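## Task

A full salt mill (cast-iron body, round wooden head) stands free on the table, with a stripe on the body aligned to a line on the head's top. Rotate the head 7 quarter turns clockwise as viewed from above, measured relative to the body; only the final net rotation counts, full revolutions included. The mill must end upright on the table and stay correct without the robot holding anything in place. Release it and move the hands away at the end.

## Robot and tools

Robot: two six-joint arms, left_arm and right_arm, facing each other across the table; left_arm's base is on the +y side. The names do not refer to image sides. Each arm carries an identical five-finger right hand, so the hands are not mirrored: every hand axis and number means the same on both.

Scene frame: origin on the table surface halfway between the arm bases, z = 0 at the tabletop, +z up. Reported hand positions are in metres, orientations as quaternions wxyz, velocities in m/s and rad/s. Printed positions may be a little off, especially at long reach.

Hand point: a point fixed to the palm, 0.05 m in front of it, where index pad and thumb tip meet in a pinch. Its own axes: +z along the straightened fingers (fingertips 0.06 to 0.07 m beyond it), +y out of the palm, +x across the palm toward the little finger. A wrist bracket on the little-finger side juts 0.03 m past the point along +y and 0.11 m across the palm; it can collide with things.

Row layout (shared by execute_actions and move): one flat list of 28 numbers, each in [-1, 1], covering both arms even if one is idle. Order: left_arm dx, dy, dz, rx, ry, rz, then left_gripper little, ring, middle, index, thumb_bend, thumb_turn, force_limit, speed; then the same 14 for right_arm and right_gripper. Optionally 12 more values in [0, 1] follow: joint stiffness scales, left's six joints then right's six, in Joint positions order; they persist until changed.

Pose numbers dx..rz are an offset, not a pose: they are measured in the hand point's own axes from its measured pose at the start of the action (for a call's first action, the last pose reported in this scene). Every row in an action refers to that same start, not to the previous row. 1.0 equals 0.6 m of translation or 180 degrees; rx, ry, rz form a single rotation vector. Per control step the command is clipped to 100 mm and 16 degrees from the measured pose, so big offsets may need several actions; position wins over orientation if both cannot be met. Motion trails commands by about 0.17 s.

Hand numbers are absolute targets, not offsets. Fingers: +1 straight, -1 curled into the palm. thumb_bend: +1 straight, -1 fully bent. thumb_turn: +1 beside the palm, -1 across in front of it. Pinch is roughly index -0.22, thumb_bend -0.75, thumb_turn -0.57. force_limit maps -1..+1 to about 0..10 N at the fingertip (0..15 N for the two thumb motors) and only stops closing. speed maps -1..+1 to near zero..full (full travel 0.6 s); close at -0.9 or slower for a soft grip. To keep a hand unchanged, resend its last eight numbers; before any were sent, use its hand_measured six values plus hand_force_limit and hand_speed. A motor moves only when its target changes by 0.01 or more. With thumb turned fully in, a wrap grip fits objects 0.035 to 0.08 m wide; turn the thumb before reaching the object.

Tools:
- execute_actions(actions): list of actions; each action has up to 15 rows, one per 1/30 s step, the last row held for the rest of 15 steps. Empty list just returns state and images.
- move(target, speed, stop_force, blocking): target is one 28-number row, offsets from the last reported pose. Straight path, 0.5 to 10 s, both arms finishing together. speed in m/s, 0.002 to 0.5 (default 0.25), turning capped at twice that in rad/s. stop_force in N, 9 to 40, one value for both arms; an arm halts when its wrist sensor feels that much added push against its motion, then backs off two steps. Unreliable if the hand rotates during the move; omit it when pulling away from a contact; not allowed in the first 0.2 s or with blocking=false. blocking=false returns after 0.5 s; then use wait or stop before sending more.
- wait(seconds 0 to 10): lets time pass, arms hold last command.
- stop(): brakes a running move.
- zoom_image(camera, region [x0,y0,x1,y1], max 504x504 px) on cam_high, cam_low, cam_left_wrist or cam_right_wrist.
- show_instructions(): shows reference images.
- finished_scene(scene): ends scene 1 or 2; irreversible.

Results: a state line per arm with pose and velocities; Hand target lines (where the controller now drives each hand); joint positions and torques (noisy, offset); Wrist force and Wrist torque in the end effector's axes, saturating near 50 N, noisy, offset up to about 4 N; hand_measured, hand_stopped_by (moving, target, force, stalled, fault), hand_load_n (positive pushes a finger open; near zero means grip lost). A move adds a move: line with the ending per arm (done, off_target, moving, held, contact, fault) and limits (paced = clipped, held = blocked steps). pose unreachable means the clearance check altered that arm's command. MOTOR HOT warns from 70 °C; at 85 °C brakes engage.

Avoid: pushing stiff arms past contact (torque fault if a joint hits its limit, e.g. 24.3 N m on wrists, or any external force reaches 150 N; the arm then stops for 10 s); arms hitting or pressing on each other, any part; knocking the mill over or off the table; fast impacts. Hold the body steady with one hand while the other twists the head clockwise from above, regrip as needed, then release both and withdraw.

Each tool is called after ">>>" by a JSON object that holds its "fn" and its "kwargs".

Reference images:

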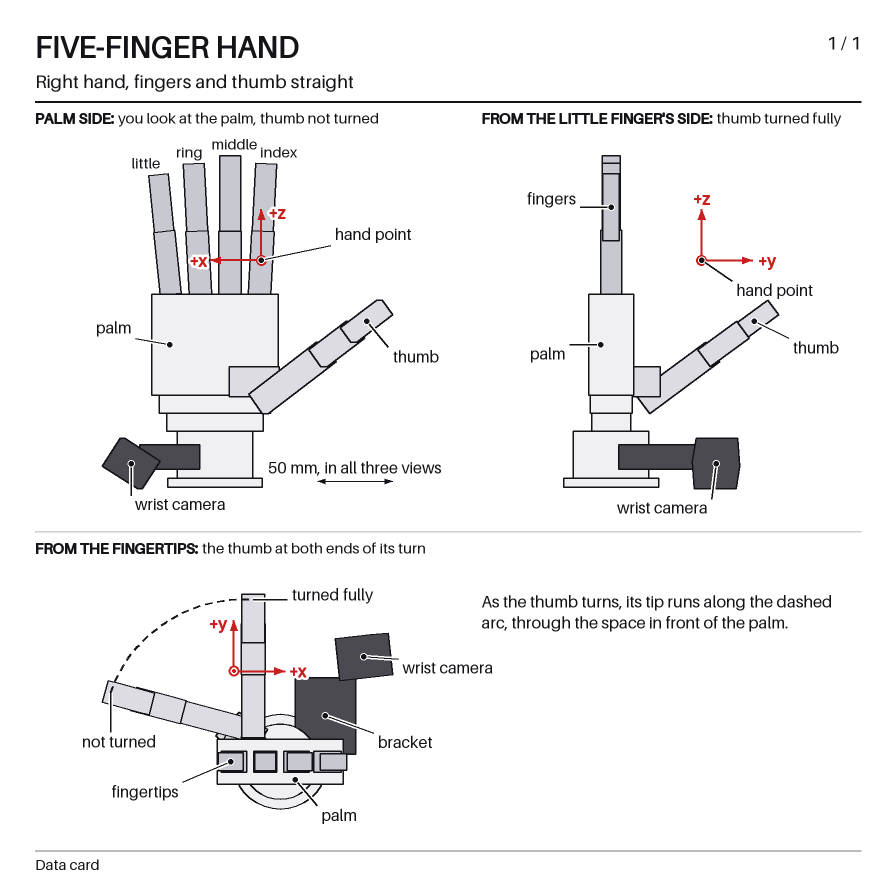

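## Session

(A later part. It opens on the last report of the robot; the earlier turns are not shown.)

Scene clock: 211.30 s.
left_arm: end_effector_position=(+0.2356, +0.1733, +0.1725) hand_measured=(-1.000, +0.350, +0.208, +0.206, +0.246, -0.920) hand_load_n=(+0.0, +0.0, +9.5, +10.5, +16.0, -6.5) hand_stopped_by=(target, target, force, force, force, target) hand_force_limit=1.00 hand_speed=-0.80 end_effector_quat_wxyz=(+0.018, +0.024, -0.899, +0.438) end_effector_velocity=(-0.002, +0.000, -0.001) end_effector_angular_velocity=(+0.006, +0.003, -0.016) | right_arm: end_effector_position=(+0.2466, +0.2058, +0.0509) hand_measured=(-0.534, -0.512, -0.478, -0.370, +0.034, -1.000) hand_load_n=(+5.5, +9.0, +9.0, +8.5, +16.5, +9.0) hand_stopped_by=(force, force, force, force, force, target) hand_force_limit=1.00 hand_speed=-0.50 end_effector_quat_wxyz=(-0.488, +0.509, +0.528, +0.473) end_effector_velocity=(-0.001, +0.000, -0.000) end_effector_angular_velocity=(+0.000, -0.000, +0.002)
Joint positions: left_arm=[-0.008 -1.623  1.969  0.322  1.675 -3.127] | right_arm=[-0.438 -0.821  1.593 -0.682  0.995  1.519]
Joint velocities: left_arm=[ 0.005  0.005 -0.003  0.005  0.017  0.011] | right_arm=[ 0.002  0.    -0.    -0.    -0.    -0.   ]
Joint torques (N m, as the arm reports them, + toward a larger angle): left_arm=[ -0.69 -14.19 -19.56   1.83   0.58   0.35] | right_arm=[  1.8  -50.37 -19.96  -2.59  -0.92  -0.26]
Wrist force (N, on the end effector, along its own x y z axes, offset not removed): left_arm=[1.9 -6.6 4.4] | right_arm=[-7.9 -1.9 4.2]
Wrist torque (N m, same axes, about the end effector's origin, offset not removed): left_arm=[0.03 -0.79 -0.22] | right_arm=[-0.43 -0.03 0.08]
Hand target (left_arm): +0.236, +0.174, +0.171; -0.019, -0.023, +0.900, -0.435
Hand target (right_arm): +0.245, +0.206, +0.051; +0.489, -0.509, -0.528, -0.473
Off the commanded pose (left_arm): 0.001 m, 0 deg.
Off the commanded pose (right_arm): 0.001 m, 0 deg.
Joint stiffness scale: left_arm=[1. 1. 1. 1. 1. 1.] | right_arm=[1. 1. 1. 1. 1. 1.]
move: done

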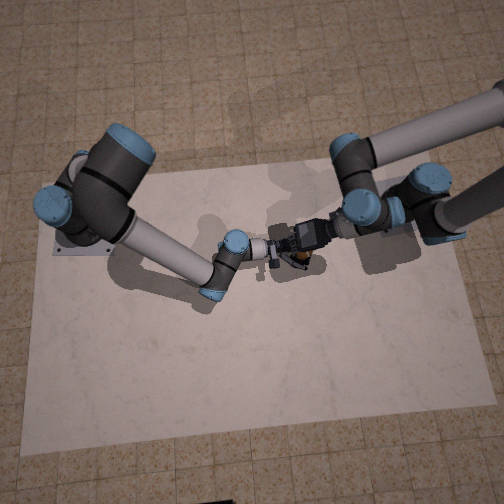

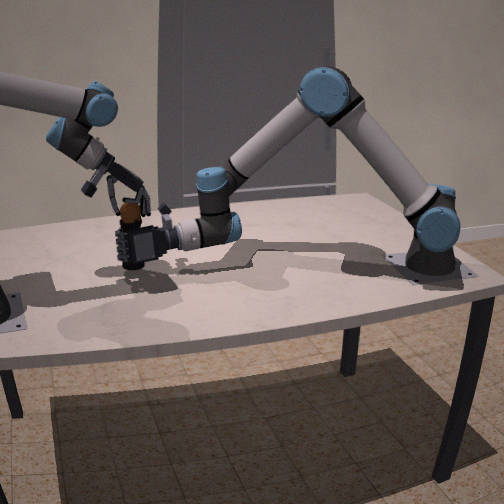

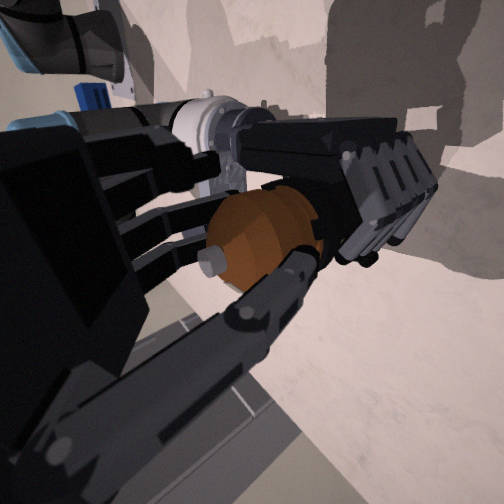

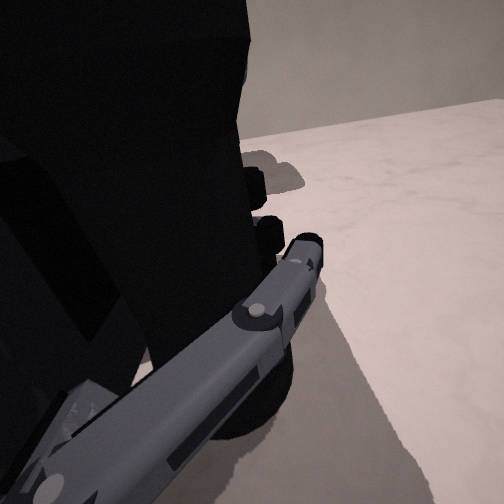

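>>> {"fn": "move", "kwargs": {"target": [0.0123,-0.007,0.015,-0.022,0.327,0.256,-1,0.35,-0.6,-0.6,-0.6,-0.92,1,-0.8,0,0,0,0,0,0,-1,-0.95,-0.95,-0.95,-1,-1,1,-0.5], "speed": 0.25}}

>>> {"fn": "move", "kwargs": {"target": [0,0,0,0,0,0,-1,0.35,0.45,0.45,0.8,-0.92,1,0.5,0,0,0,0,0,0,-1,-0.95,-0.95,-0.95,-1,-1,1,-0.5]}}

>>> {"fn": "move", "kwargs": {"target": [0.0167,0.0104,-0.013,0.027,-0.393,-0.308,-1,0.35,0.45,0.45,0.8,-0.92,1,0.5,0,0,0,0,0,0,-1,-0.95,-0.95,-0.95,-1,-1,1,-0.5], "speed": 0.4}}

>>> {"fn": "move", "kwargs": {"target": [0.0167,0.0104,-0.013,0.027,-0.393,-0.308,-1,0.35,0.45,0.45,0.8,-0.92,1,0.5,0,0,0,0,0,0,-1,-0.95,-0.95,-0.95,-1,-1,1,-0.5], "speed": 0.4}}

Scene clock: 228.77 s.
left_arm: end_effector_position=(+0.2285, +0.1649, +0.1702) hand_measured=(-1.000, +0.350, +0.208, +0.206, +0.246, -0.920) hand_load_n=(+0.0, +0.0, +7.0, +8.0, +18.0, -7.0) hand_stopped_by=(target, target, force, force, force, target) hand_force_limit=1.00 hand_speed=-0.80 end_effector_quat_wxyz=(-0.280, +0.526, +0.729, -0.336) end_effector_velocity=(-0.000, +0.001, -0.000) end_effector_angular_velocity=(+0.001, +0.001, -0.015) | right_arm: end_effector_position=(+0.2460, +0.2055, +0.0491) hand_measured=(-0.534, -0.512, -0.478, -0.370, +0.034, -1.000) hand_load_n=(+4.5, +8.5, +8.5, +8.5, +16.5, +9.0) hand_stopped_by=(force, force, force, force, force, target) hand_force_limit=1.00 hand_speed=-0.50 end_effector_quat_wxyz=(-0.488, +0.510, +0.528, +0.472) end_effector_velocity=(-0.000, +0.000, +0.000) end_effector_angular_velocity=(+0.001, -0.001, +0.000)
Joint positions: left_arm=[ 0.331 -1.017  1.482  1.362  2.45  -1.312] | right_arm=[-0.438 -0.819  1.593 -0.681  0.996  1.519]
Joint velocities: left_arm=[-0.     0.005 -0.003  0.016 -0.003  0.023] | right_arm=[ 0.    -0.    -0.    -0.001 -0.     0.   ]
Joint torques (N m, as the arm reports them, + toward a larger angle): left_arm=[ -2.15 -36.54 -18.36   2.68   1.35   0.71] | right_arm=[ -0.26 -51.35 -20.81  -3.21  -0.55  -0.24]
Wrist force (N, on the end effector, along its own x y z axes, offset not removed): left_arm=[3.2 4.7 -2.3] | right_arm=[-10.8 -6.6 -2.8]
Wrist torque (N m, same axes, about the end effector's origin, offset not removed): left_arm=[0.49 -0.88 -0.04] | right_arm=[-0.43 1.05 -0.68]
Hand target (left_arm): +0.228, +0.164, +0.170; -0.281, +0.527, +0.728, -0.336
Hand target (right_arm): +0.247, +0.206, +0.051; +0.488, -0.509, -0.528, -0.473
Off the commanded pose (left_arm): 0.002 m, 0 deg.
Off the commanded pose (right_arm): 0.002 m, 0 deg.
Joint stiffness scale: left_arm=[1. 1. 1. 1. 1. 1.] | right_arm=[1. 1. 1. 1. 1. 1.]
move: done

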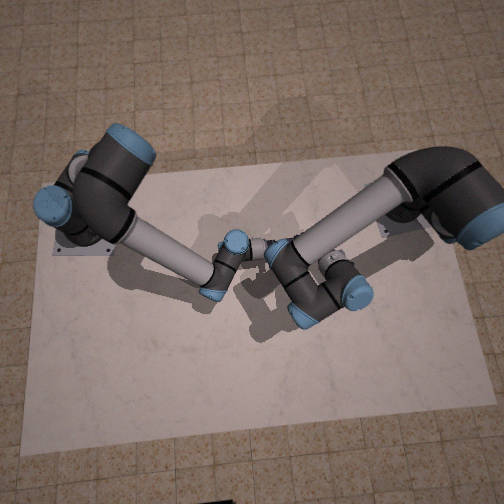

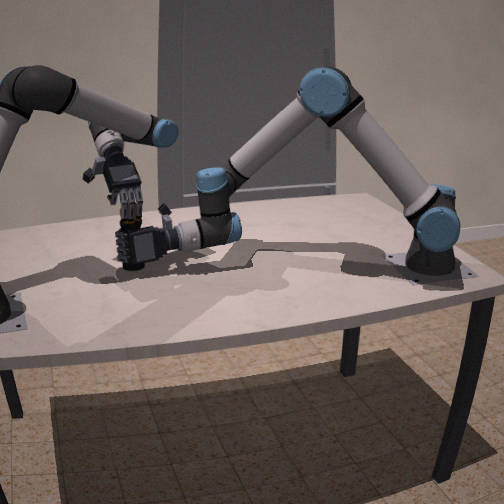

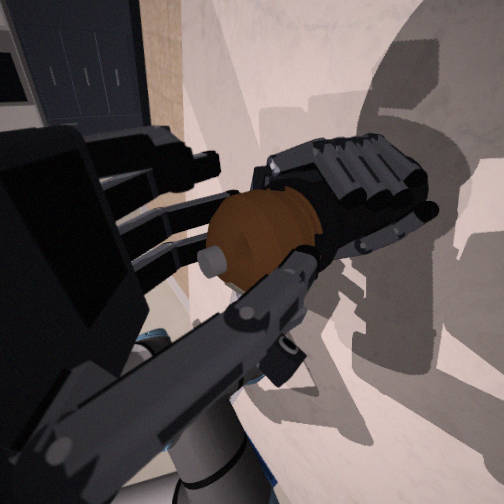

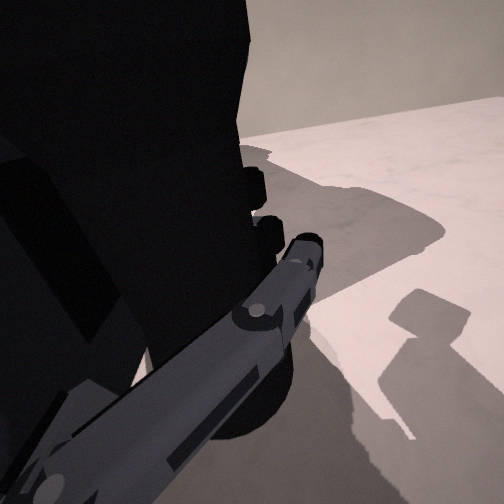

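Scene clock: 229.40 s.
left_arm: end_effector_position=(+0.2289, +0.1652, +0.1702) hand_measured=(-1.000, +0.350, +0.450, +0.450, +0.800, -0.920) hand_load_n=(+0.0, +0.0, +0.0, +0.0, +0.0, +0.0) hand_stopped_by=(target, target, target, target, target, target) hand_force_limit=1.00 hand_speed=0.50 end_effector_quat_wxyz=(-0.280, +0.526, +0.729, -0.336) end_effector_velocity=(-0.000, -0.000, -0.000) end_effector_angular_velocity=(+0.000, +0.000, -0.001) | right_arm: end_effector_position=(+0.2454, +0.2056, +0.0490) hand_measured=(-0.534, -0.512, -0.478, -0.370, +0.034, -1.000) hand_load_n=(+5.0, +9.0, +9.0, +8.5, +16.5, +9.0) hand_stopped_by=(force, force, force, force, force, target) hand_force_limit=1.00 hand_speed=-0.50 end_effector_quat_wxyz=(-0.488, +0.510, +0.529, +0.472) end_effector_velocity=(-0.000, -0.000, +0.000) end_effector_angular_velocity=(+0.000, -0.000, +0.000)
Joint positions: left_arm=[ 0.332 -1.017  1.482  1.363  2.449 -1.312] | right_arm=[-0.437 -0.819  1.593 -0.681  0.995  1.519]
Joint velocities: left_arm=[-0.001  0.    -0.     0.001 -0.     0.   ] | right_arm=[ 0. -0.  0.  0. -0. -0.]
Joint torques (N m, as the arm reports them, + toward a larger angle): left_arm=[ -1.6  -39.44 -15.86   2.13   1.24  -0.42] | right_arm=[  0.04 -49.81 -19.81  -2.74  -0.14  -0.19]
Wrist force (N, on the end effector, along its own x y z axes, offset not removed): left_arm=[3.0 6.2 -0.5] | right_arm=[-8.2 -0.5 -1.1]
Wrist torque (N m, same axes, about the end effector's origin, offset not removed): left_arm=[1.14 -0.59 0.27] | right_arm=[0.17 0.37 0.15]
Hand target (left_arm): +0.228, +0.165, +0.170; -0.280, +0.526, +0.729, -0.336
Hand target (right_arm): +0.246, +0.206, +0.049; +0.488, -0.510, -0.528, -0.472
Off the commanded pose (left_arm): 0.000 m, 0 deg.
Off the commanded pose (right_arm): 0.001 m, 0 deg.
Joint stiffness scale: left_arm=[1. 1. 1. 1. 1. 1.] | right_arm=[1. 1. 1. 1. 1. 1.]
move: done

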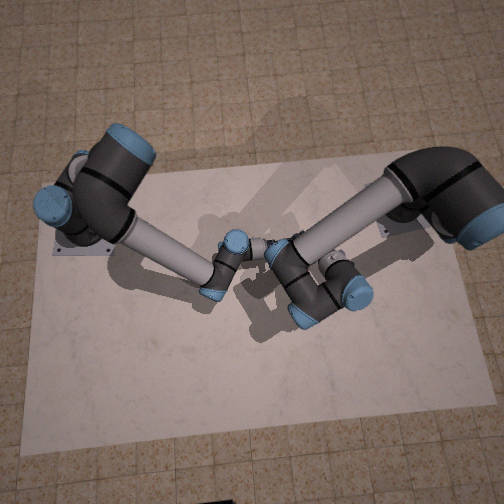

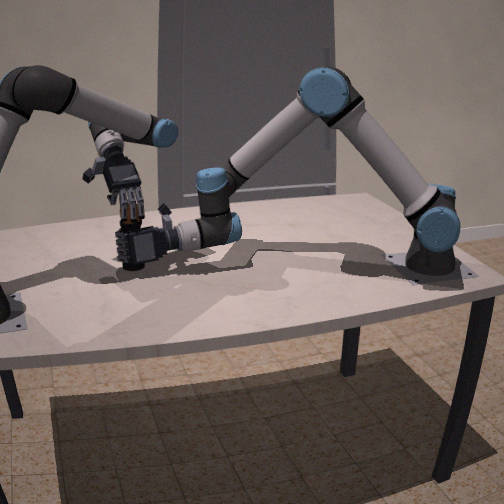

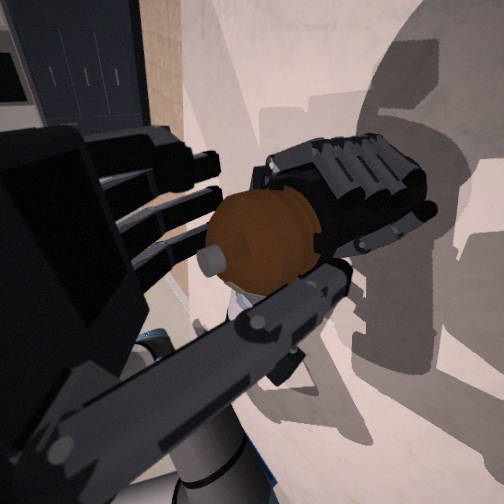

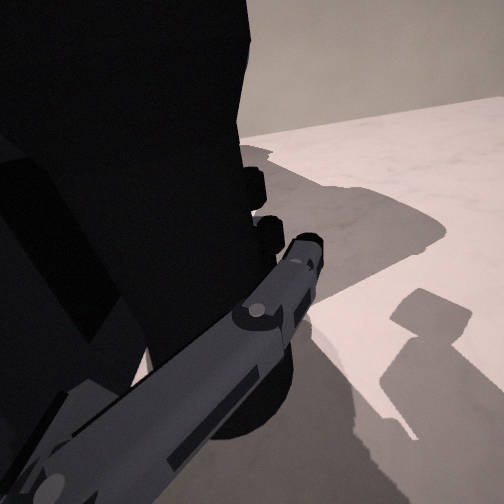

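Scene clock: 232.17 s.
left_arm: end_effector_position=(+0.2357, +0.1766, +0.1732) hand_measured=(-1.000, +0.350, +0.450, +0.450, +0.800, -0.920) hand_load_n=(+0.0, +0.0, +0.0, +0.0, +0.0, +0.0) hand_stopped_by=(target, target, target, target, target, target) hand_force_limit=1.00 hand_speed=0.50 end_effector_quat_wxyz=(-0.040, +0.144, -0.887, +0.438) end_effector_velocity=(+0.002, +0.001, -0.000) end_effector_angular_velocity=(+0.003, -0.003, +0.014) | right_arm: end_effector_position=(+0.2454, +0.2056, +0.0490) hand_measured=(-0.534, -0.512, -0.478, -0.370, +0.034, -1.000) hand_load_n=(+5.0, +9.0, +9.0, +8.5, +16.5, +9.0) hand_stopped_by=(force, force, force, force, force, target) hand_force_limit=1.00 hand_speed=-0.50 end_effector_quat_wxyz=(-0.488, +0.510, +0.529, +0.472) end_effector_velocity=(+0.000, +0.000, +0.000) end_effector_angular_velocity=(+0.000, -0.000, -0.000)
Joint positions: left_arm=[-0.156 -1.654  1.999  0.334  1.35  -3.386] | right_arm=[-0.437 -0.819  1.593 -0.681  0.995  1.519]
Joint velocities: left_arm=[-0.004  0.001  0.     0.004 -0.015 -0.009] | right_arm=[ 0. -0.  0.  0.  0. -0.]
Joint torques (N m, as the arm reports them, + toward a larger angle): left_arm=[ -1.95 -12.76 -17.18   0.86  -0.65  -0.25] | right_arm=[  0.61 -50.2  -19.53  -2.65  -0.47  -0.21]
Wrist force (N, on the end effector, along its own x y z axes, offset not removed): left_arm=[4.1 1.2 3.4] | right_arm=[-8.4 -3.5 -2.2]
Wrist torque (N m, same axes, about the end effector's origin, offset not removed): left_arm=[-0.04 -0.85 0.03] | right_arm=[-0.25 0.38 -0.24]
Hand target (left_arm): +0.235, +0.177, +0.171; +0.041, -0.144, +0.888, -0.436
Hand target (right_arm): +0.245, +0.206, +0.049; +0.488, -0.510, -0.529, -0.472
Off the commanded pose (left_arm): 0.003 m, 0 deg.
Off the commanded pose (right_arm): 0.000 m, 0 deg.
Joint stiffness scale: left_arm=[1. 1. 1. 1. 1. 1.] | right_arm=[1. 1. 1. 1. 1. 1.]
move: done

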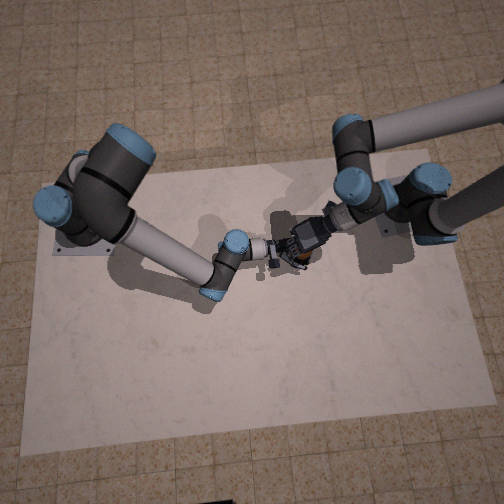

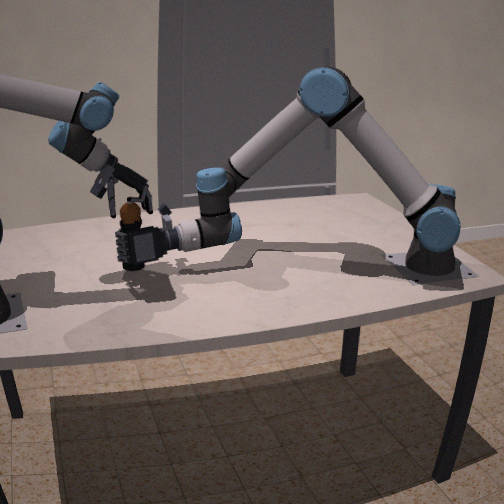

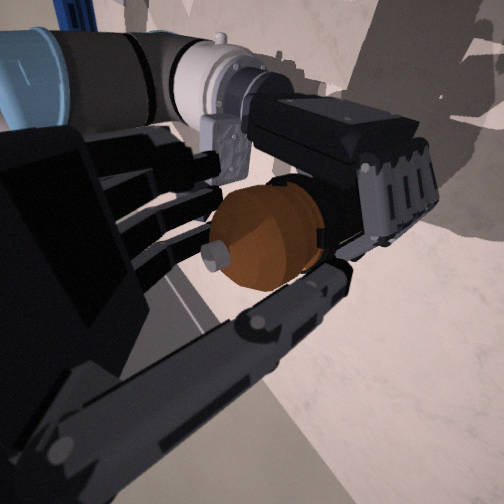

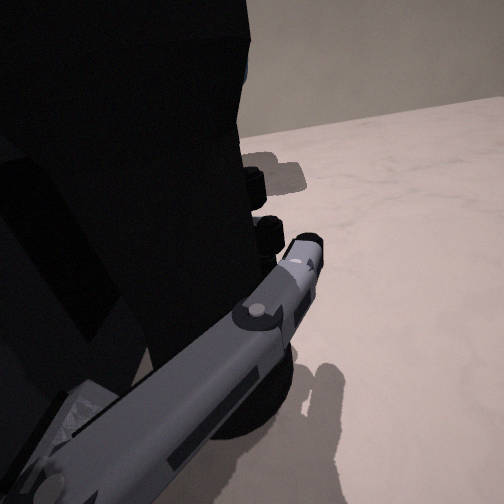

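Scene clock: 234.87 s.
left_arm: end_effector_position=(+0.2229, +0.1838, +0.1737) hand_measured=(-1.000, +0.350, +0.450, +0.450, +0.800, -0.920) hand_load_n=(+0.0, +0.0, +0.0, +0.0, +0.0, +0.0) hand_stopped_by=(target, target, target, target, target, target) hand_force_limit=1.00 hand_speed=0.50 end_effector_quat_wxyz=(-0.335, +0.728, -0.527, +0.282) end_effector_velocity=(-0.001, +0.001, +0.001) end_effector_angular_velocity=(+0.003, -0.001, +0.013) | right_arm: end_effector_position=(+0.2454, +0.2056, +0.0490) hand_measured=(-0.534, -0.512, -0.478, -0.370, +0.034, -1.000) hand_load_n=(+5.0, +9.0, +9.0, +8.5, +16.5, +9.0) hand_stopped_by=(force, force, force, force, force, target) hand_force_limit=1.00 hand_speed=-0.50 end_effector_quat_wxyz=(-0.488, +0.510, +0.529, +0.472) end_effector_velocity=(+0.000, -0.000, -0.000) end_effector_angular_velocity=(-0.000, +0.000, -0.000)
Joint positions: left_arm=[-0.344 -1.047  1.591  1.545  0.788 -5.465] | right_arm=[-0.437 -0.819  1.593 -0.681  0.995  1.519]
Joint velocities: left_arm=[ 0.     0.002 -0.002  0.014  0.006 -0.016] | right_arm=[-0.  0.  0.  0.  0.  0.]
Joint torques (N m, as the arm reports them, + toward a larger angle): left_arm=[  1.04 -33.88 -17.82   2.44  -0.87  -0.36] | right_arm=[  0.98 -50.29 -20.21  -2.68  -0.47  -0.2 ]
Wrist force (N, on the end effector, along its own x y z axes, offset not removed): left_arm=[4.0 -3.8 3.6] | right_arm=[-4.9 -4.1 -1.3]
Wrist torque (N m, same axes, about the end effector's origin, offset not removed): left_arm=[-0.51 -1.01 -0.03] | right_arm=[-0.25 -0.15 -0.05]
Hand target (left_arm): +0.223, +0.183, +0.173; -0.335, +0.729, -0.526, +0.282
Hand target (right_arm): +0.245, +0.206, +0.049; +0.488, -0.510, -0.529, -0.472
Off the commanded pose (left_arm): 0.001 m, 0 deg.
Off the commanded pose (right_arm): 0.000 m, 0 deg.
Joint stiffness scale: left_arm=[1. 1. 1. 1. 1. 1.] | right_arm=[1. 1. 1. 1. 1. 1.]
move: done

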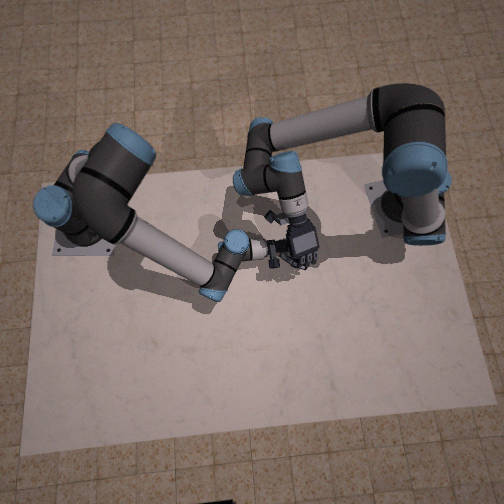

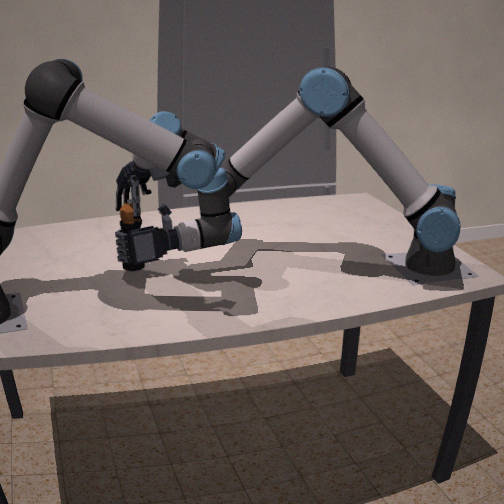

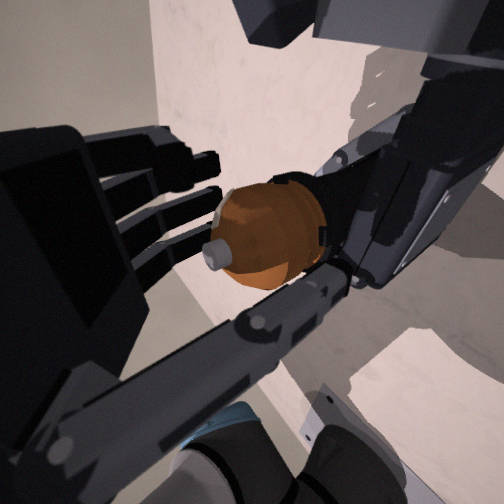

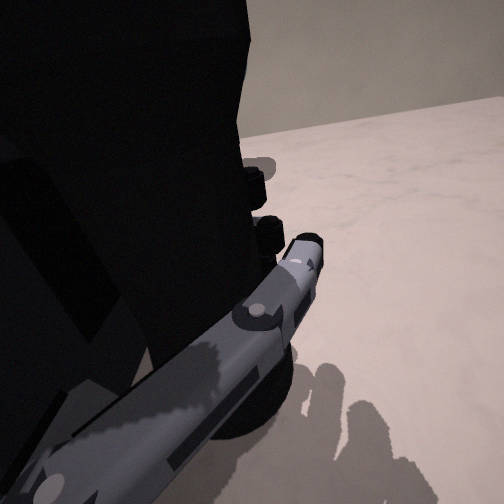

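>>> {"fn": "move", "kwargs": {"target": [0,0.011,0.009,0,0,0,-1,0.3,0.3,0.3,0.35,-0.92,1,-0.5,0,0,0,0,0,0,-0.95,-1,-1,-1,-1,-1,1,-0.5], "speed": 0.03}}

>>> {"fn": "move", "kwargs": {"target": [0,0,0,0,0,0,-1,0.3,-0.5,-0.5,-0.5,-0.92,1,0,0,0,0,0,0,0,-0.95,-1,-1,-1,-1,-1,1,-0.5]}}

>>> {"fn": "move", "kwargs": {"target": [0.0083,-0.007,0.0125,-0.019,0.262,0.205,-1,0.3,-0.6,-0.6,-0.6,-0.92,1,0,0,0,0,0,0,0,-0.95,-1,-1,-1,-1,-1,1,-0.5], "speed": 0.2}}

>>> {"fn": "move", "kwargs": {"target": [0.0083,-0.007,0.0125,-0.019,0.262,0.205,-1,0.3,-0.5,-0.5,-0.5,-0.92,1,0,0,0,0,0,0,0,-0.95,-1,-1,-1,-1,-1,1,-0.5], "speed": 0.2}}

>>> {"fn": "move", "kwargs": {"target": [0.0083,-0.009,0.0113,-0.019,0.262,0.205,-1,0.3,-0.6,-0.6,-0.6,-0.92,1,0,0,0,0,0,0,0,-0.95,-1,-1,-1,-1,-1,1,-0.5], "speed": 0.2}}

Scene clock: 252.10 s.
left_arm: end_effector_position=(+0.2225, +0.1822, +0.1666) hand_measured=(-1.000, +0.300, +0.300, +0.300, +0.350, -0.920) hand_load_n=(+0.0, +0.0, +0.0, +0.0, +0.0, +0.0) hand_stopped_by=(target, target, target, target, target, target) hand_force_limit=1.00 hand_speed=-0.50 end_effector_quat_wxyz=(-0.333, +0.729, -0.527, +0.283) end_effector_velocity=(-0.000, -0.000, -0.000) end_effector_angular_velocity=(+0.000, +0.000, -0.001) | right_arm: end_effector_position=(+0.2454, +0.2056, +0.0490) hand_measured=(-0.554, -0.520, -0.486, -0.378, +0.034, -1.000) hand_load_n=(+10.5, +10.5, +11.0, +12.0, +17.5, +10.0) hand_stopped_by=(force, force, force, force, force, target) hand_force_limit=1.00 hand_speed=-0.50 end_effector_quat_wxyz=(-0.488, +0.510, +0.529, +0.472) end_effector_velocity=(-0.000, +0.000, +0.000) end_effector_angular_velocity=(+0.000, -0.000, +0.000)
Joint positions: left_arm=[-0.344 -1.038  1.594  1.527  0.789 -5.465] | right_arm=[-0.437 -0.819  1.593 -0.681  0.995  1.519]
Joint velocities: left_arm=[-0.001  0.001  0.    -0.001 -0.     0.   ] | right_arm=[ 0. -0.  0.  0. -0. -0.]
Joint torques (N m, as the arm reports them, + toward a larger angle): left_arm=[  0.7  -35.25 -11.83   2.03  -1.55   0.15] | right_arm=[  0.95 -49.71 -19.99  -2.6   -0.37  -0.2 ]
Wrist force (N, on the end effector, along its own x y z axes, offset not removed): left_arm=[1.7 -1.8 1.3] | right_arm=[-6.0 -2.8 -5.1]
Wrist torque (N m, same axes, about the end effector's origin, offset not removed): left_arm=[-0.14 -0.20 0.19] | right_arm=[0.05 0.19 0.01]
Hand target (left_arm): +0.223, +0.183, +0.165; -0.335, +0.728, -0.527, +0.282
Hand target (right_arm): +0.245, +0.206, +0.049; +0.488, -0.510, -0.529, -0.472
Off the commanded pose (left_arm): 0.002 m, 0 deg.
Off the commanded pose (right_arm): 0.000 m, 0 deg.
Joint stiffness scale: left_arm=[1. 1. 1. 1. 1. 1.] | right_arm=[1. 1. 1. 1. 1. 1.]
move: done

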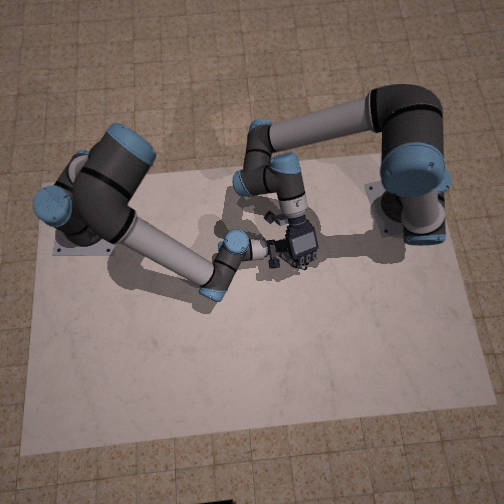

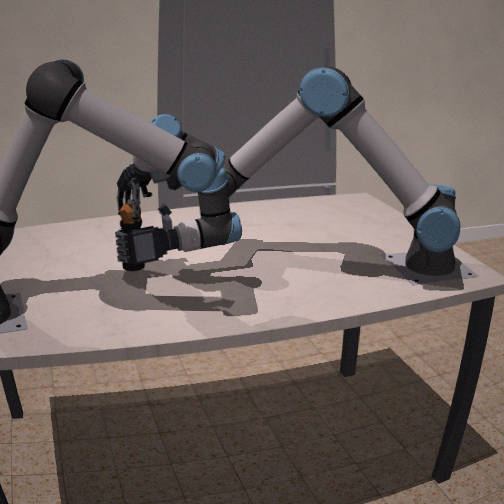

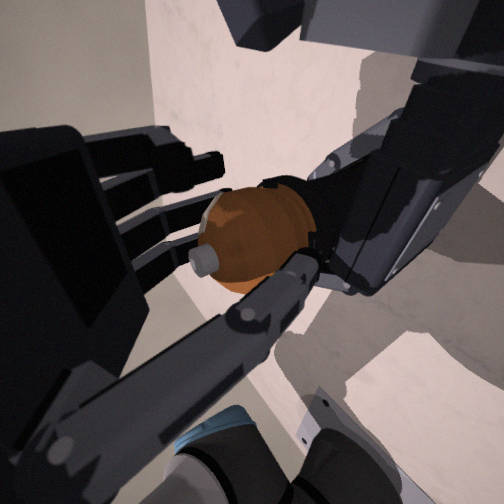

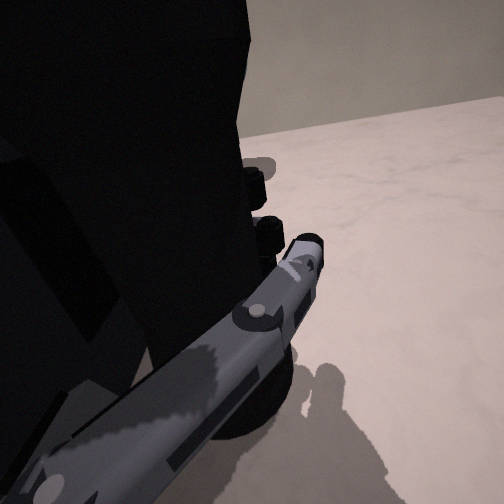

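Scene clock: 252.60 s.
left_arm: end_effector_position=(+0.2230, +0.1825, +0.1667) hand_measured=(-1.000, +0.300, +0.198, +0.184, +0.276, -0.920) hand_load_n=(+0.0, +0.0, +6.0, +11.0, +15.0, +0.0) hand_stopped_by=(target, target, force, force, force, target) hand_force_limit=1.00 hand_speed=0.00 end_effector_quat_wxyz=(-0.333, +0.729, -0.527, +0.283) end_effector_velocity=(+0.000, +0.000, +0.001) end_effector_angular_velocity=(-0.003, +0.001, -0.000) | right_arm: end_effector_position=(+0.2445, +0.2059, +0.0490) hand_measured=(-0.554, -0.520, -0.486, -0.378, +0.034, -1.000) hand_load_n=(+9.5, +9.5, +10.5, +12.0, +17.5, +10.5) hand_stopped_by=(force, force, force, force, force, target) hand_force_limit=1.00 hand_speed=-0.50 end_effector_quat_wxyz=(-0.489, +0.509, +0.529, +0.471) end_effector_velocity=(-0.000, +0.000, -0.000) end_effector_angular_velocity=(-0.000, +0.000, +0.000)
Joint positions: left_arm=[-0.343 -1.038  1.594  1.527  0.788 -5.464] | right_arm=[-0.436 -0.819  1.593 -0.681  0.995  1.519]
Joint velocities: left_arm=[ 0.    -0.003 -0.    -0.     0.     0.001] | right_arm=[ 0.     0.001 -0.     0.    -0.    -0.   ]
Joint torques (N m, as the arm reports them, + toward a larger angle): left_arm=[ -1.34 -36.94 -15.49   2.34  -1.08  -0.16] | right_arm=[ -0.53 -50.1  -19.65  -2.73  -0.08  -0.23]
Wrist force (N, on the end effector, along its own x y z axes, offset not removed): left_arm=[2.7 -2.4 0.6] | right_arm=[-9.9 -0.4 -5.2]
Wrist torque (N m, same axes, about the end effector's origin, offset not removed): left_arm=[-0.49 -1.07 0.11] | right_arm=[0.09 0.84 -0.12]
Hand target (left_arm): +0.222, +0.182, +0.167; -0.333, +0.729, -0.527, +0.283
Hand target (right_arm): +0.245, +0.206, +0.049; +0.488, -0.510, -0.529, -0.472
Off the commanded pose (left_arm): 0.001 m, 0 deg.
Off the commanded pose (right_arm): 0.001 m, 0 deg.
Joint stiffness scale: left_arm=[1. 1. 1. 1. 1. 1.] | right_arm=[1. 1. 1. 1. 1. 1.]
move: done

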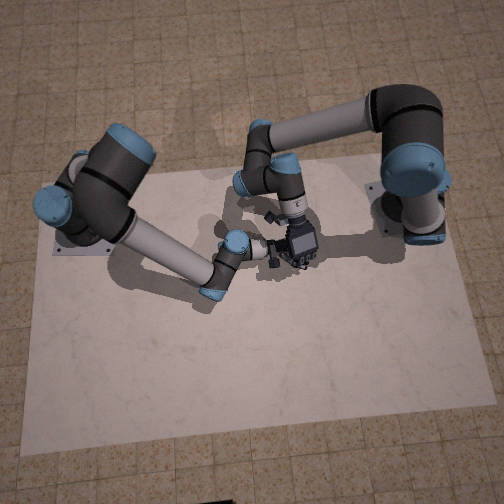

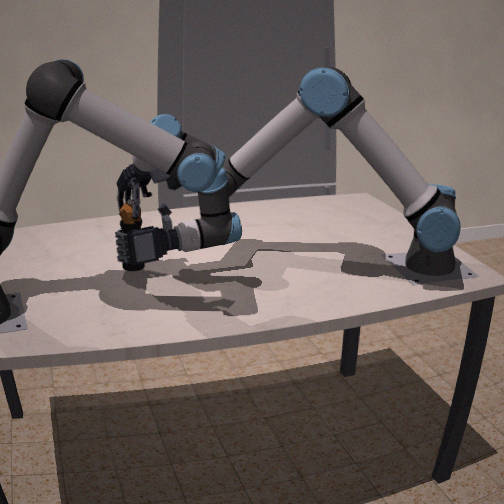

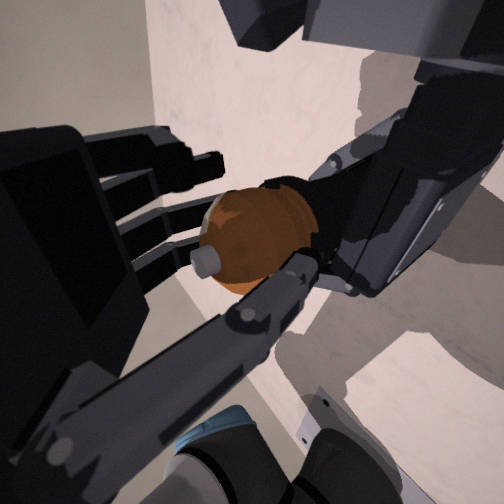

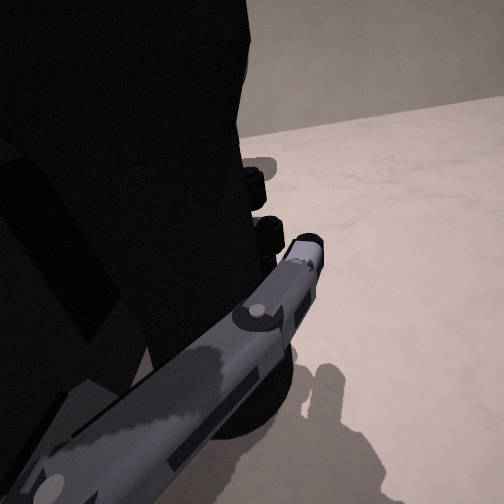

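Scene clock: 255.80 s.
left_arm: end_effector_position=(+0.2318, +0.1781, +0.1672) hand_measured=(-1.000, +0.300, +0.182, +0.184, +0.278, -0.920) hand_load_n=(+0.0, +0.0, +9.0, +11.0, +18.5, -7.5) hand_stopped_by=(target, target, force, force, force, target) hand_force_limit=1.00 hand_speed=0.00 end_effector_quat_wxyz=(-0.148, +0.370, -0.818, +0.416) end_effector_velocity=(-0.000, -0.001, -0.002) end_effector_angular_velocity=(+0.007, -0.000, -0.014) | right_arm: end_effector_position=(+0.2446, +0.2058, +0.0489) hand_measured=(-0.554, -0.520, -0.486, -0.378, +0.034, -1.000) hand_load_n=(+10.0, +10.0, +10.5, +11.5, +17.0, +10.0) hand_stopped_by=(force, force, force, force, force, target) hand_force_limit=1.00 hand_speed=-0.50 end_effector_quat_wxyz=(-0.488, +0.510, +0.529, +0.471) end_effector_velocity=(+0.000, +0.000, -0.000) end_effector_angular_velocity=(-0.000, +0.000, -0.000)
Joint positions: left_arm=[-0.368 -1.512  1.934  0.544  0.837 -3.994] | right_arm=[-0.436 -0.819  1.593 -0.681  0.995  1.519]
Joint velocities: left_arm=[ 0.003  0.001  0.002 -0.009  0.011  0.019] | right_arm=[-0.     0.001 -0.    -0.     0.    -0.   ]
Joint torques (N m, as the arm reports them, + toward a larger angle): left_arm=[  2.66 -23.02 -13.68   1.39  -0.65   0.32] | right_arm=[  0.49 -47.76 -18.23  -2.03  -0.48  -0.22]
Wrist force (N, on the end effector, along its own x y z axes, offset not removed): left_arm=[2.3 -3.2 -0.3] | right_arm=[-7.2 0.9 0.0]
Wrist torque (N m, same axes, about the end effector's origin, offset not removed): left_arm=[-0.33 -0.45 -0.11] | right_arm=[0.11 0.38 0.04]
Hand target (left_arm): +0.233, +0.180, +0.166; +0.148, -0.369, +0.819, -0.414
Hand target (right_arm): +0.245, +0.206, +0.049; +0.489, -0.509, -0.529, -0.471
Off the commanded pose (left_arm): 0.003 m, 0 deg.
Off the commanded pose (right_arm): 0.000 m, 0 deg.
Joint stiffness scale: left_arm=[1. 1. 1. 1. 1. 1.] | right_arm=[1. 1. 1. 1. 1. 1.]
move: done

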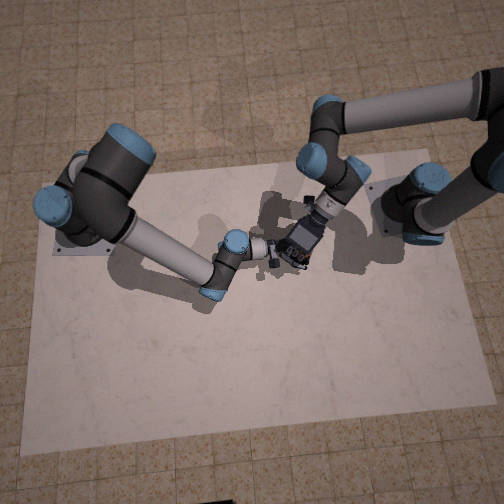

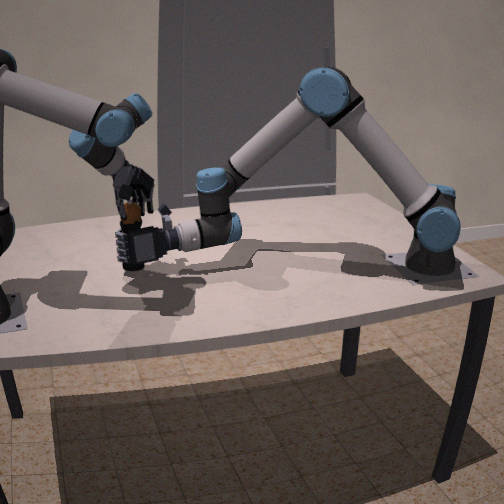

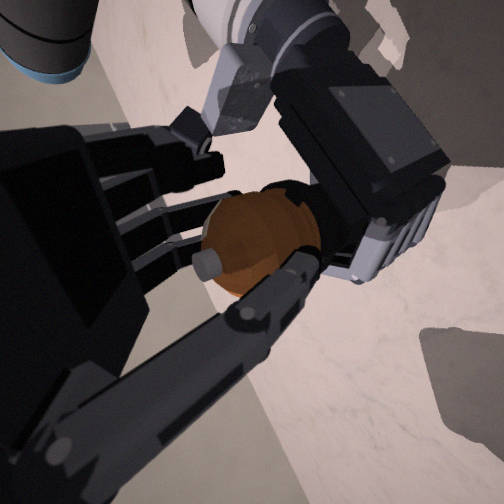

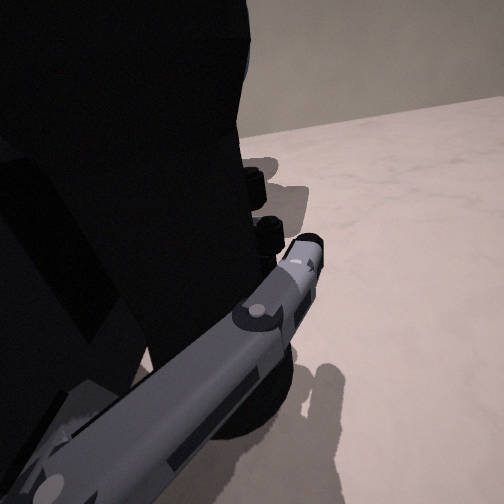

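Scene clock: 259.00 s.
left_arm: end_effector_position=(+0.2342, +0.1690, +0.1667) hand_measured=(-1.000, +0.300, +0.174, +0.186, +0.278, -0.920) hand_load_n=(+0.0, +0.0, +7.0, +13.0, +19.0, -8.0) hand_stopped_by=(target, target, force, force, force, target) hand_force_limit=1.00 hand_speed=0.00 end_effector_quat_wxyz=(-0.076, +0.090, +0.892, -0.438) end_effector_velocity=(-0.001, +0.000, -0.000) end_effector_angular_velocity=(+0.002, -0.001, -0.015) | right_arm: end_effector_position=(+0.2482, +0.2046, +0.0478) hand_measured=(-0.554, -0.520, -0.486, -0.378, +0.034, -1.000) hand_load_n=(+9.5, +10.0, +10.5, +12.0, +17.0, +10.5) hand_stopped_by=(force, force, force, force, force, target) hand_force_limit=1.00 hand_speed=-0.50 end_effector_quat_wxyz=(-0.487, +0.512, +0.527, +0.472) end_effector_velocity=(-0.002, +0.000, -0.000) end_effector_angular_velocity=(-0.000, +0.000, +0.002)
Joint positions: left_arm=[ 0.127 -1.541  1.919  0.344  1.981 -2.875] | right_arm=[-0.44  -0.818  1.593 -0.68   0.997  1.519]
Joint velocities: left_arm=[ 0.005  0.005 -0.004  0.007  0.014  0.016] | right_arm=[ 0.002  0.     0.     0.    -0.    -0.   ]
Joint torques (N m, as the arm reports them, + toward a larger angle): left_arm=[  2.05 -15.26 -19.73   0.94   0.42   0.61] | right_arm=[  3.37 -51.22 -19.8   -2.97  -1.53  -0.31]
Wrist force (N, on the end effector, along its own x y z axes, offset not removed): left_arm=[6.9 -1.0 3.5] | right_arm=[-8.8 0.3 -3.5]
Wrist torque (N m, same axes, about the end effector's origin, offset not removed): left_arm=[-0.08 -1.62 -0.28] | right_arm=[-0.13 0.26 0.37]
Hand target (left_arm): +0.235, +0.169, +0.166; -0.076, +0.090, +0.892, -0.437
Hand target (right_arm): +0.245, +0.206, +0.049; +0.488, -0.510, -0.529, -0.471
Off the commanded pose (left_arm): 0.001 m, 0 deg.
Off the commanded pose (right_arm): 0.004 m, 0 deg.
Joint stiffness scale: left_arm=[1. 1. 1. 1. 1. 1.] | right_arm=[1. 1. 1. 1. 1. 1.]
move: off_target (right_arm)

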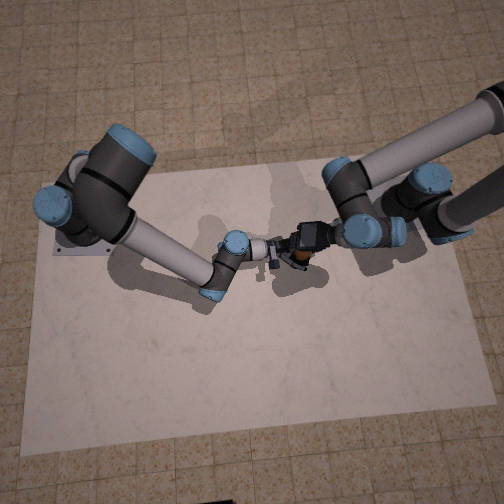

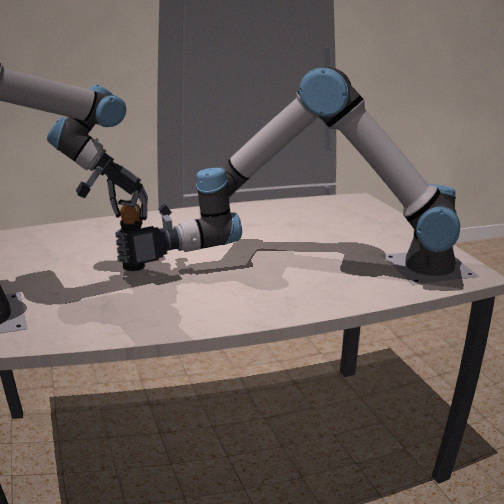

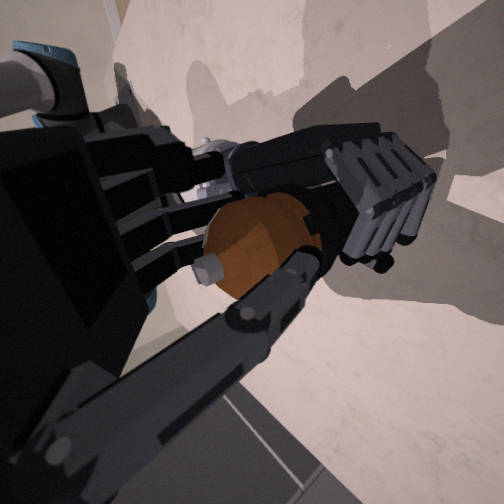

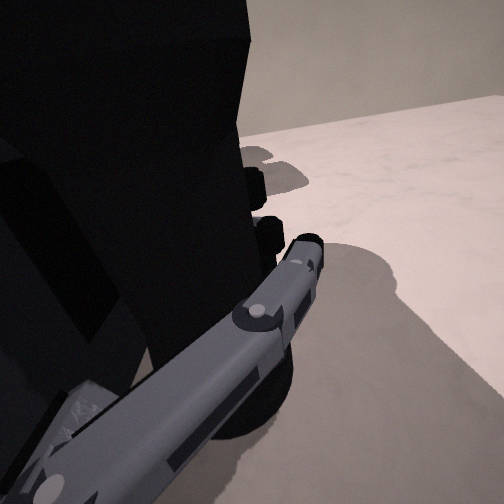

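Scene clock: 262.20 s.
left_arm: end_effector_position=(+0.2282, +0.1649, +0.1652) hand_measured=(-1.000, +0.300, +0.160, +0.184, +0.280, -0.920) hand_load_n=(+0.0, +0.0, +10.0, +6.5, +23.0, -9.5) hand_stopped_by=(target, target, force, force, force, target) hand_force_limit=1.00 hand_speed=0.00 end_effector_quat_wxyz=(-0.280, +0.523, +0.730, -0.339) end_effector_velocity=(-0.000, +0.001, +0.002) end_effector_angular_velocity=(-0.001, +0.000, -0.018) | right_arm: end_effector_position=(+0.2480, +0.2046, +0.0477) hand_measured=(-0.554, -0.520, -0.486, -0.378, +0.034, -1.000) hand_load_n=(+7.0, +8.0, +10.0, +12.0, +17.5, +11.5) hand_stopped_by=(force, force, force, force, force, target) hand_force_limit=1.00 hand_speed=-0.50 end_effector_quat_wxyz=(-0.487, +0.512, +0.527, +0.472) end_effector_velocity=(+0.000, +0.000, +0.001) end_effector_angular_velocity=(+0.001, -0.001, +0.000)
Joint positions: left_arm=[ 0.333 -1.013  1.491  1.345  2.456 -1.318] | right_arm=[-0.44  -0.818  1.593 -0.68   0.997  1.519]
Joint velocities: left_arm=[ 0.001  0.002 -0.003  0.022 -0.004  0.028] | right_arm=[ 0.    -0.001 -0.    -0.    -0.    -0.   ]
Joint torques (N m, as the arm reports them, + toward a larger angle): left_arm=[ -3.68 -39.24 -19.38   2.48   2.9    1.06] | right_arm=[  0.99 -46.49 -18.05  -2.22  -0.39  -0.03]
Wrist force (N, on the end effector, along its own x y z axes, offset not removed): left_arm=[9.8 8.1 -2.3] | right_arm=[-2.1 -3.1 -7.2]
Wrist torque (N m, same axes, about the end effector's origin, offset not removed): left_arm=[-0.07 -1.09 0.10] | right_arm=[0.17 0.89 -0.27]
Hand target (left_arm): +0.227, +0.162, +0.167; -0.279, +0.527, +0.727, -0.341
Hand target (right_arm): +0.248, +0.205, +0.048; +0.487, -0.512, -0.527, -0.472
Off the commanded pose (left_arm): 0.004 m, 1 deg.
Off the commanded pose (right_arm): 0.000 m, 0 deg.
Joint stiffness scale: left_arm=[1. 1. 1. 1. 1. 1.] | right_arm=[1. 1. 1. 1. 1. 1.]
move: off_target (left_arm)

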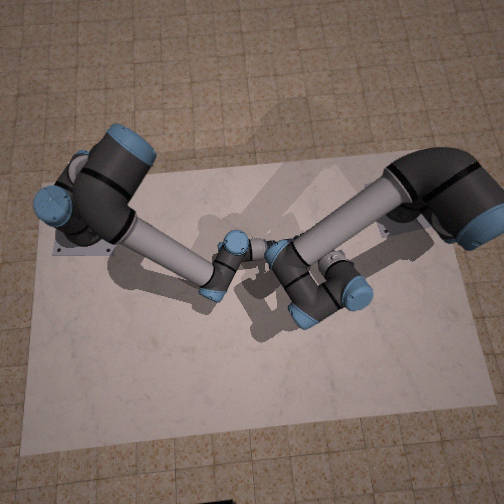

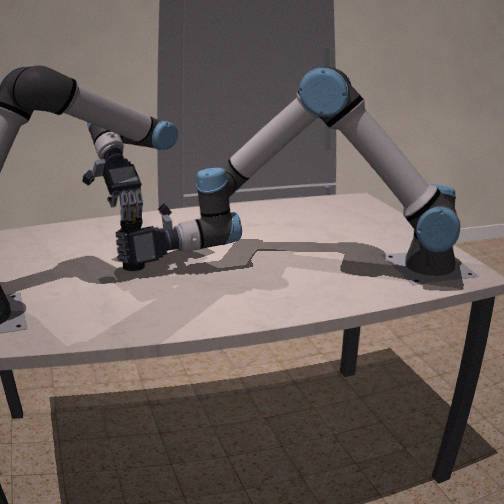

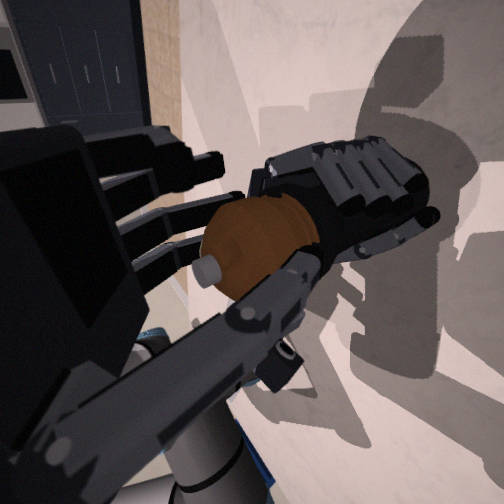

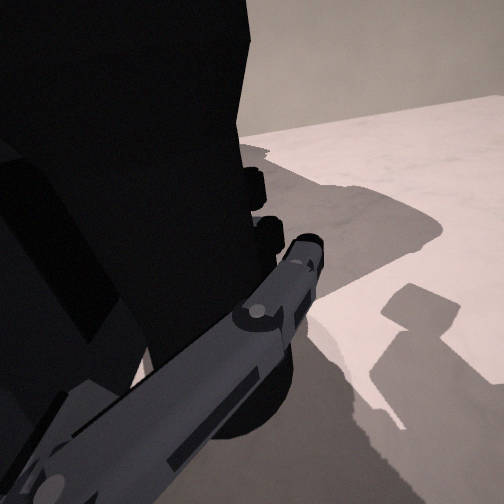

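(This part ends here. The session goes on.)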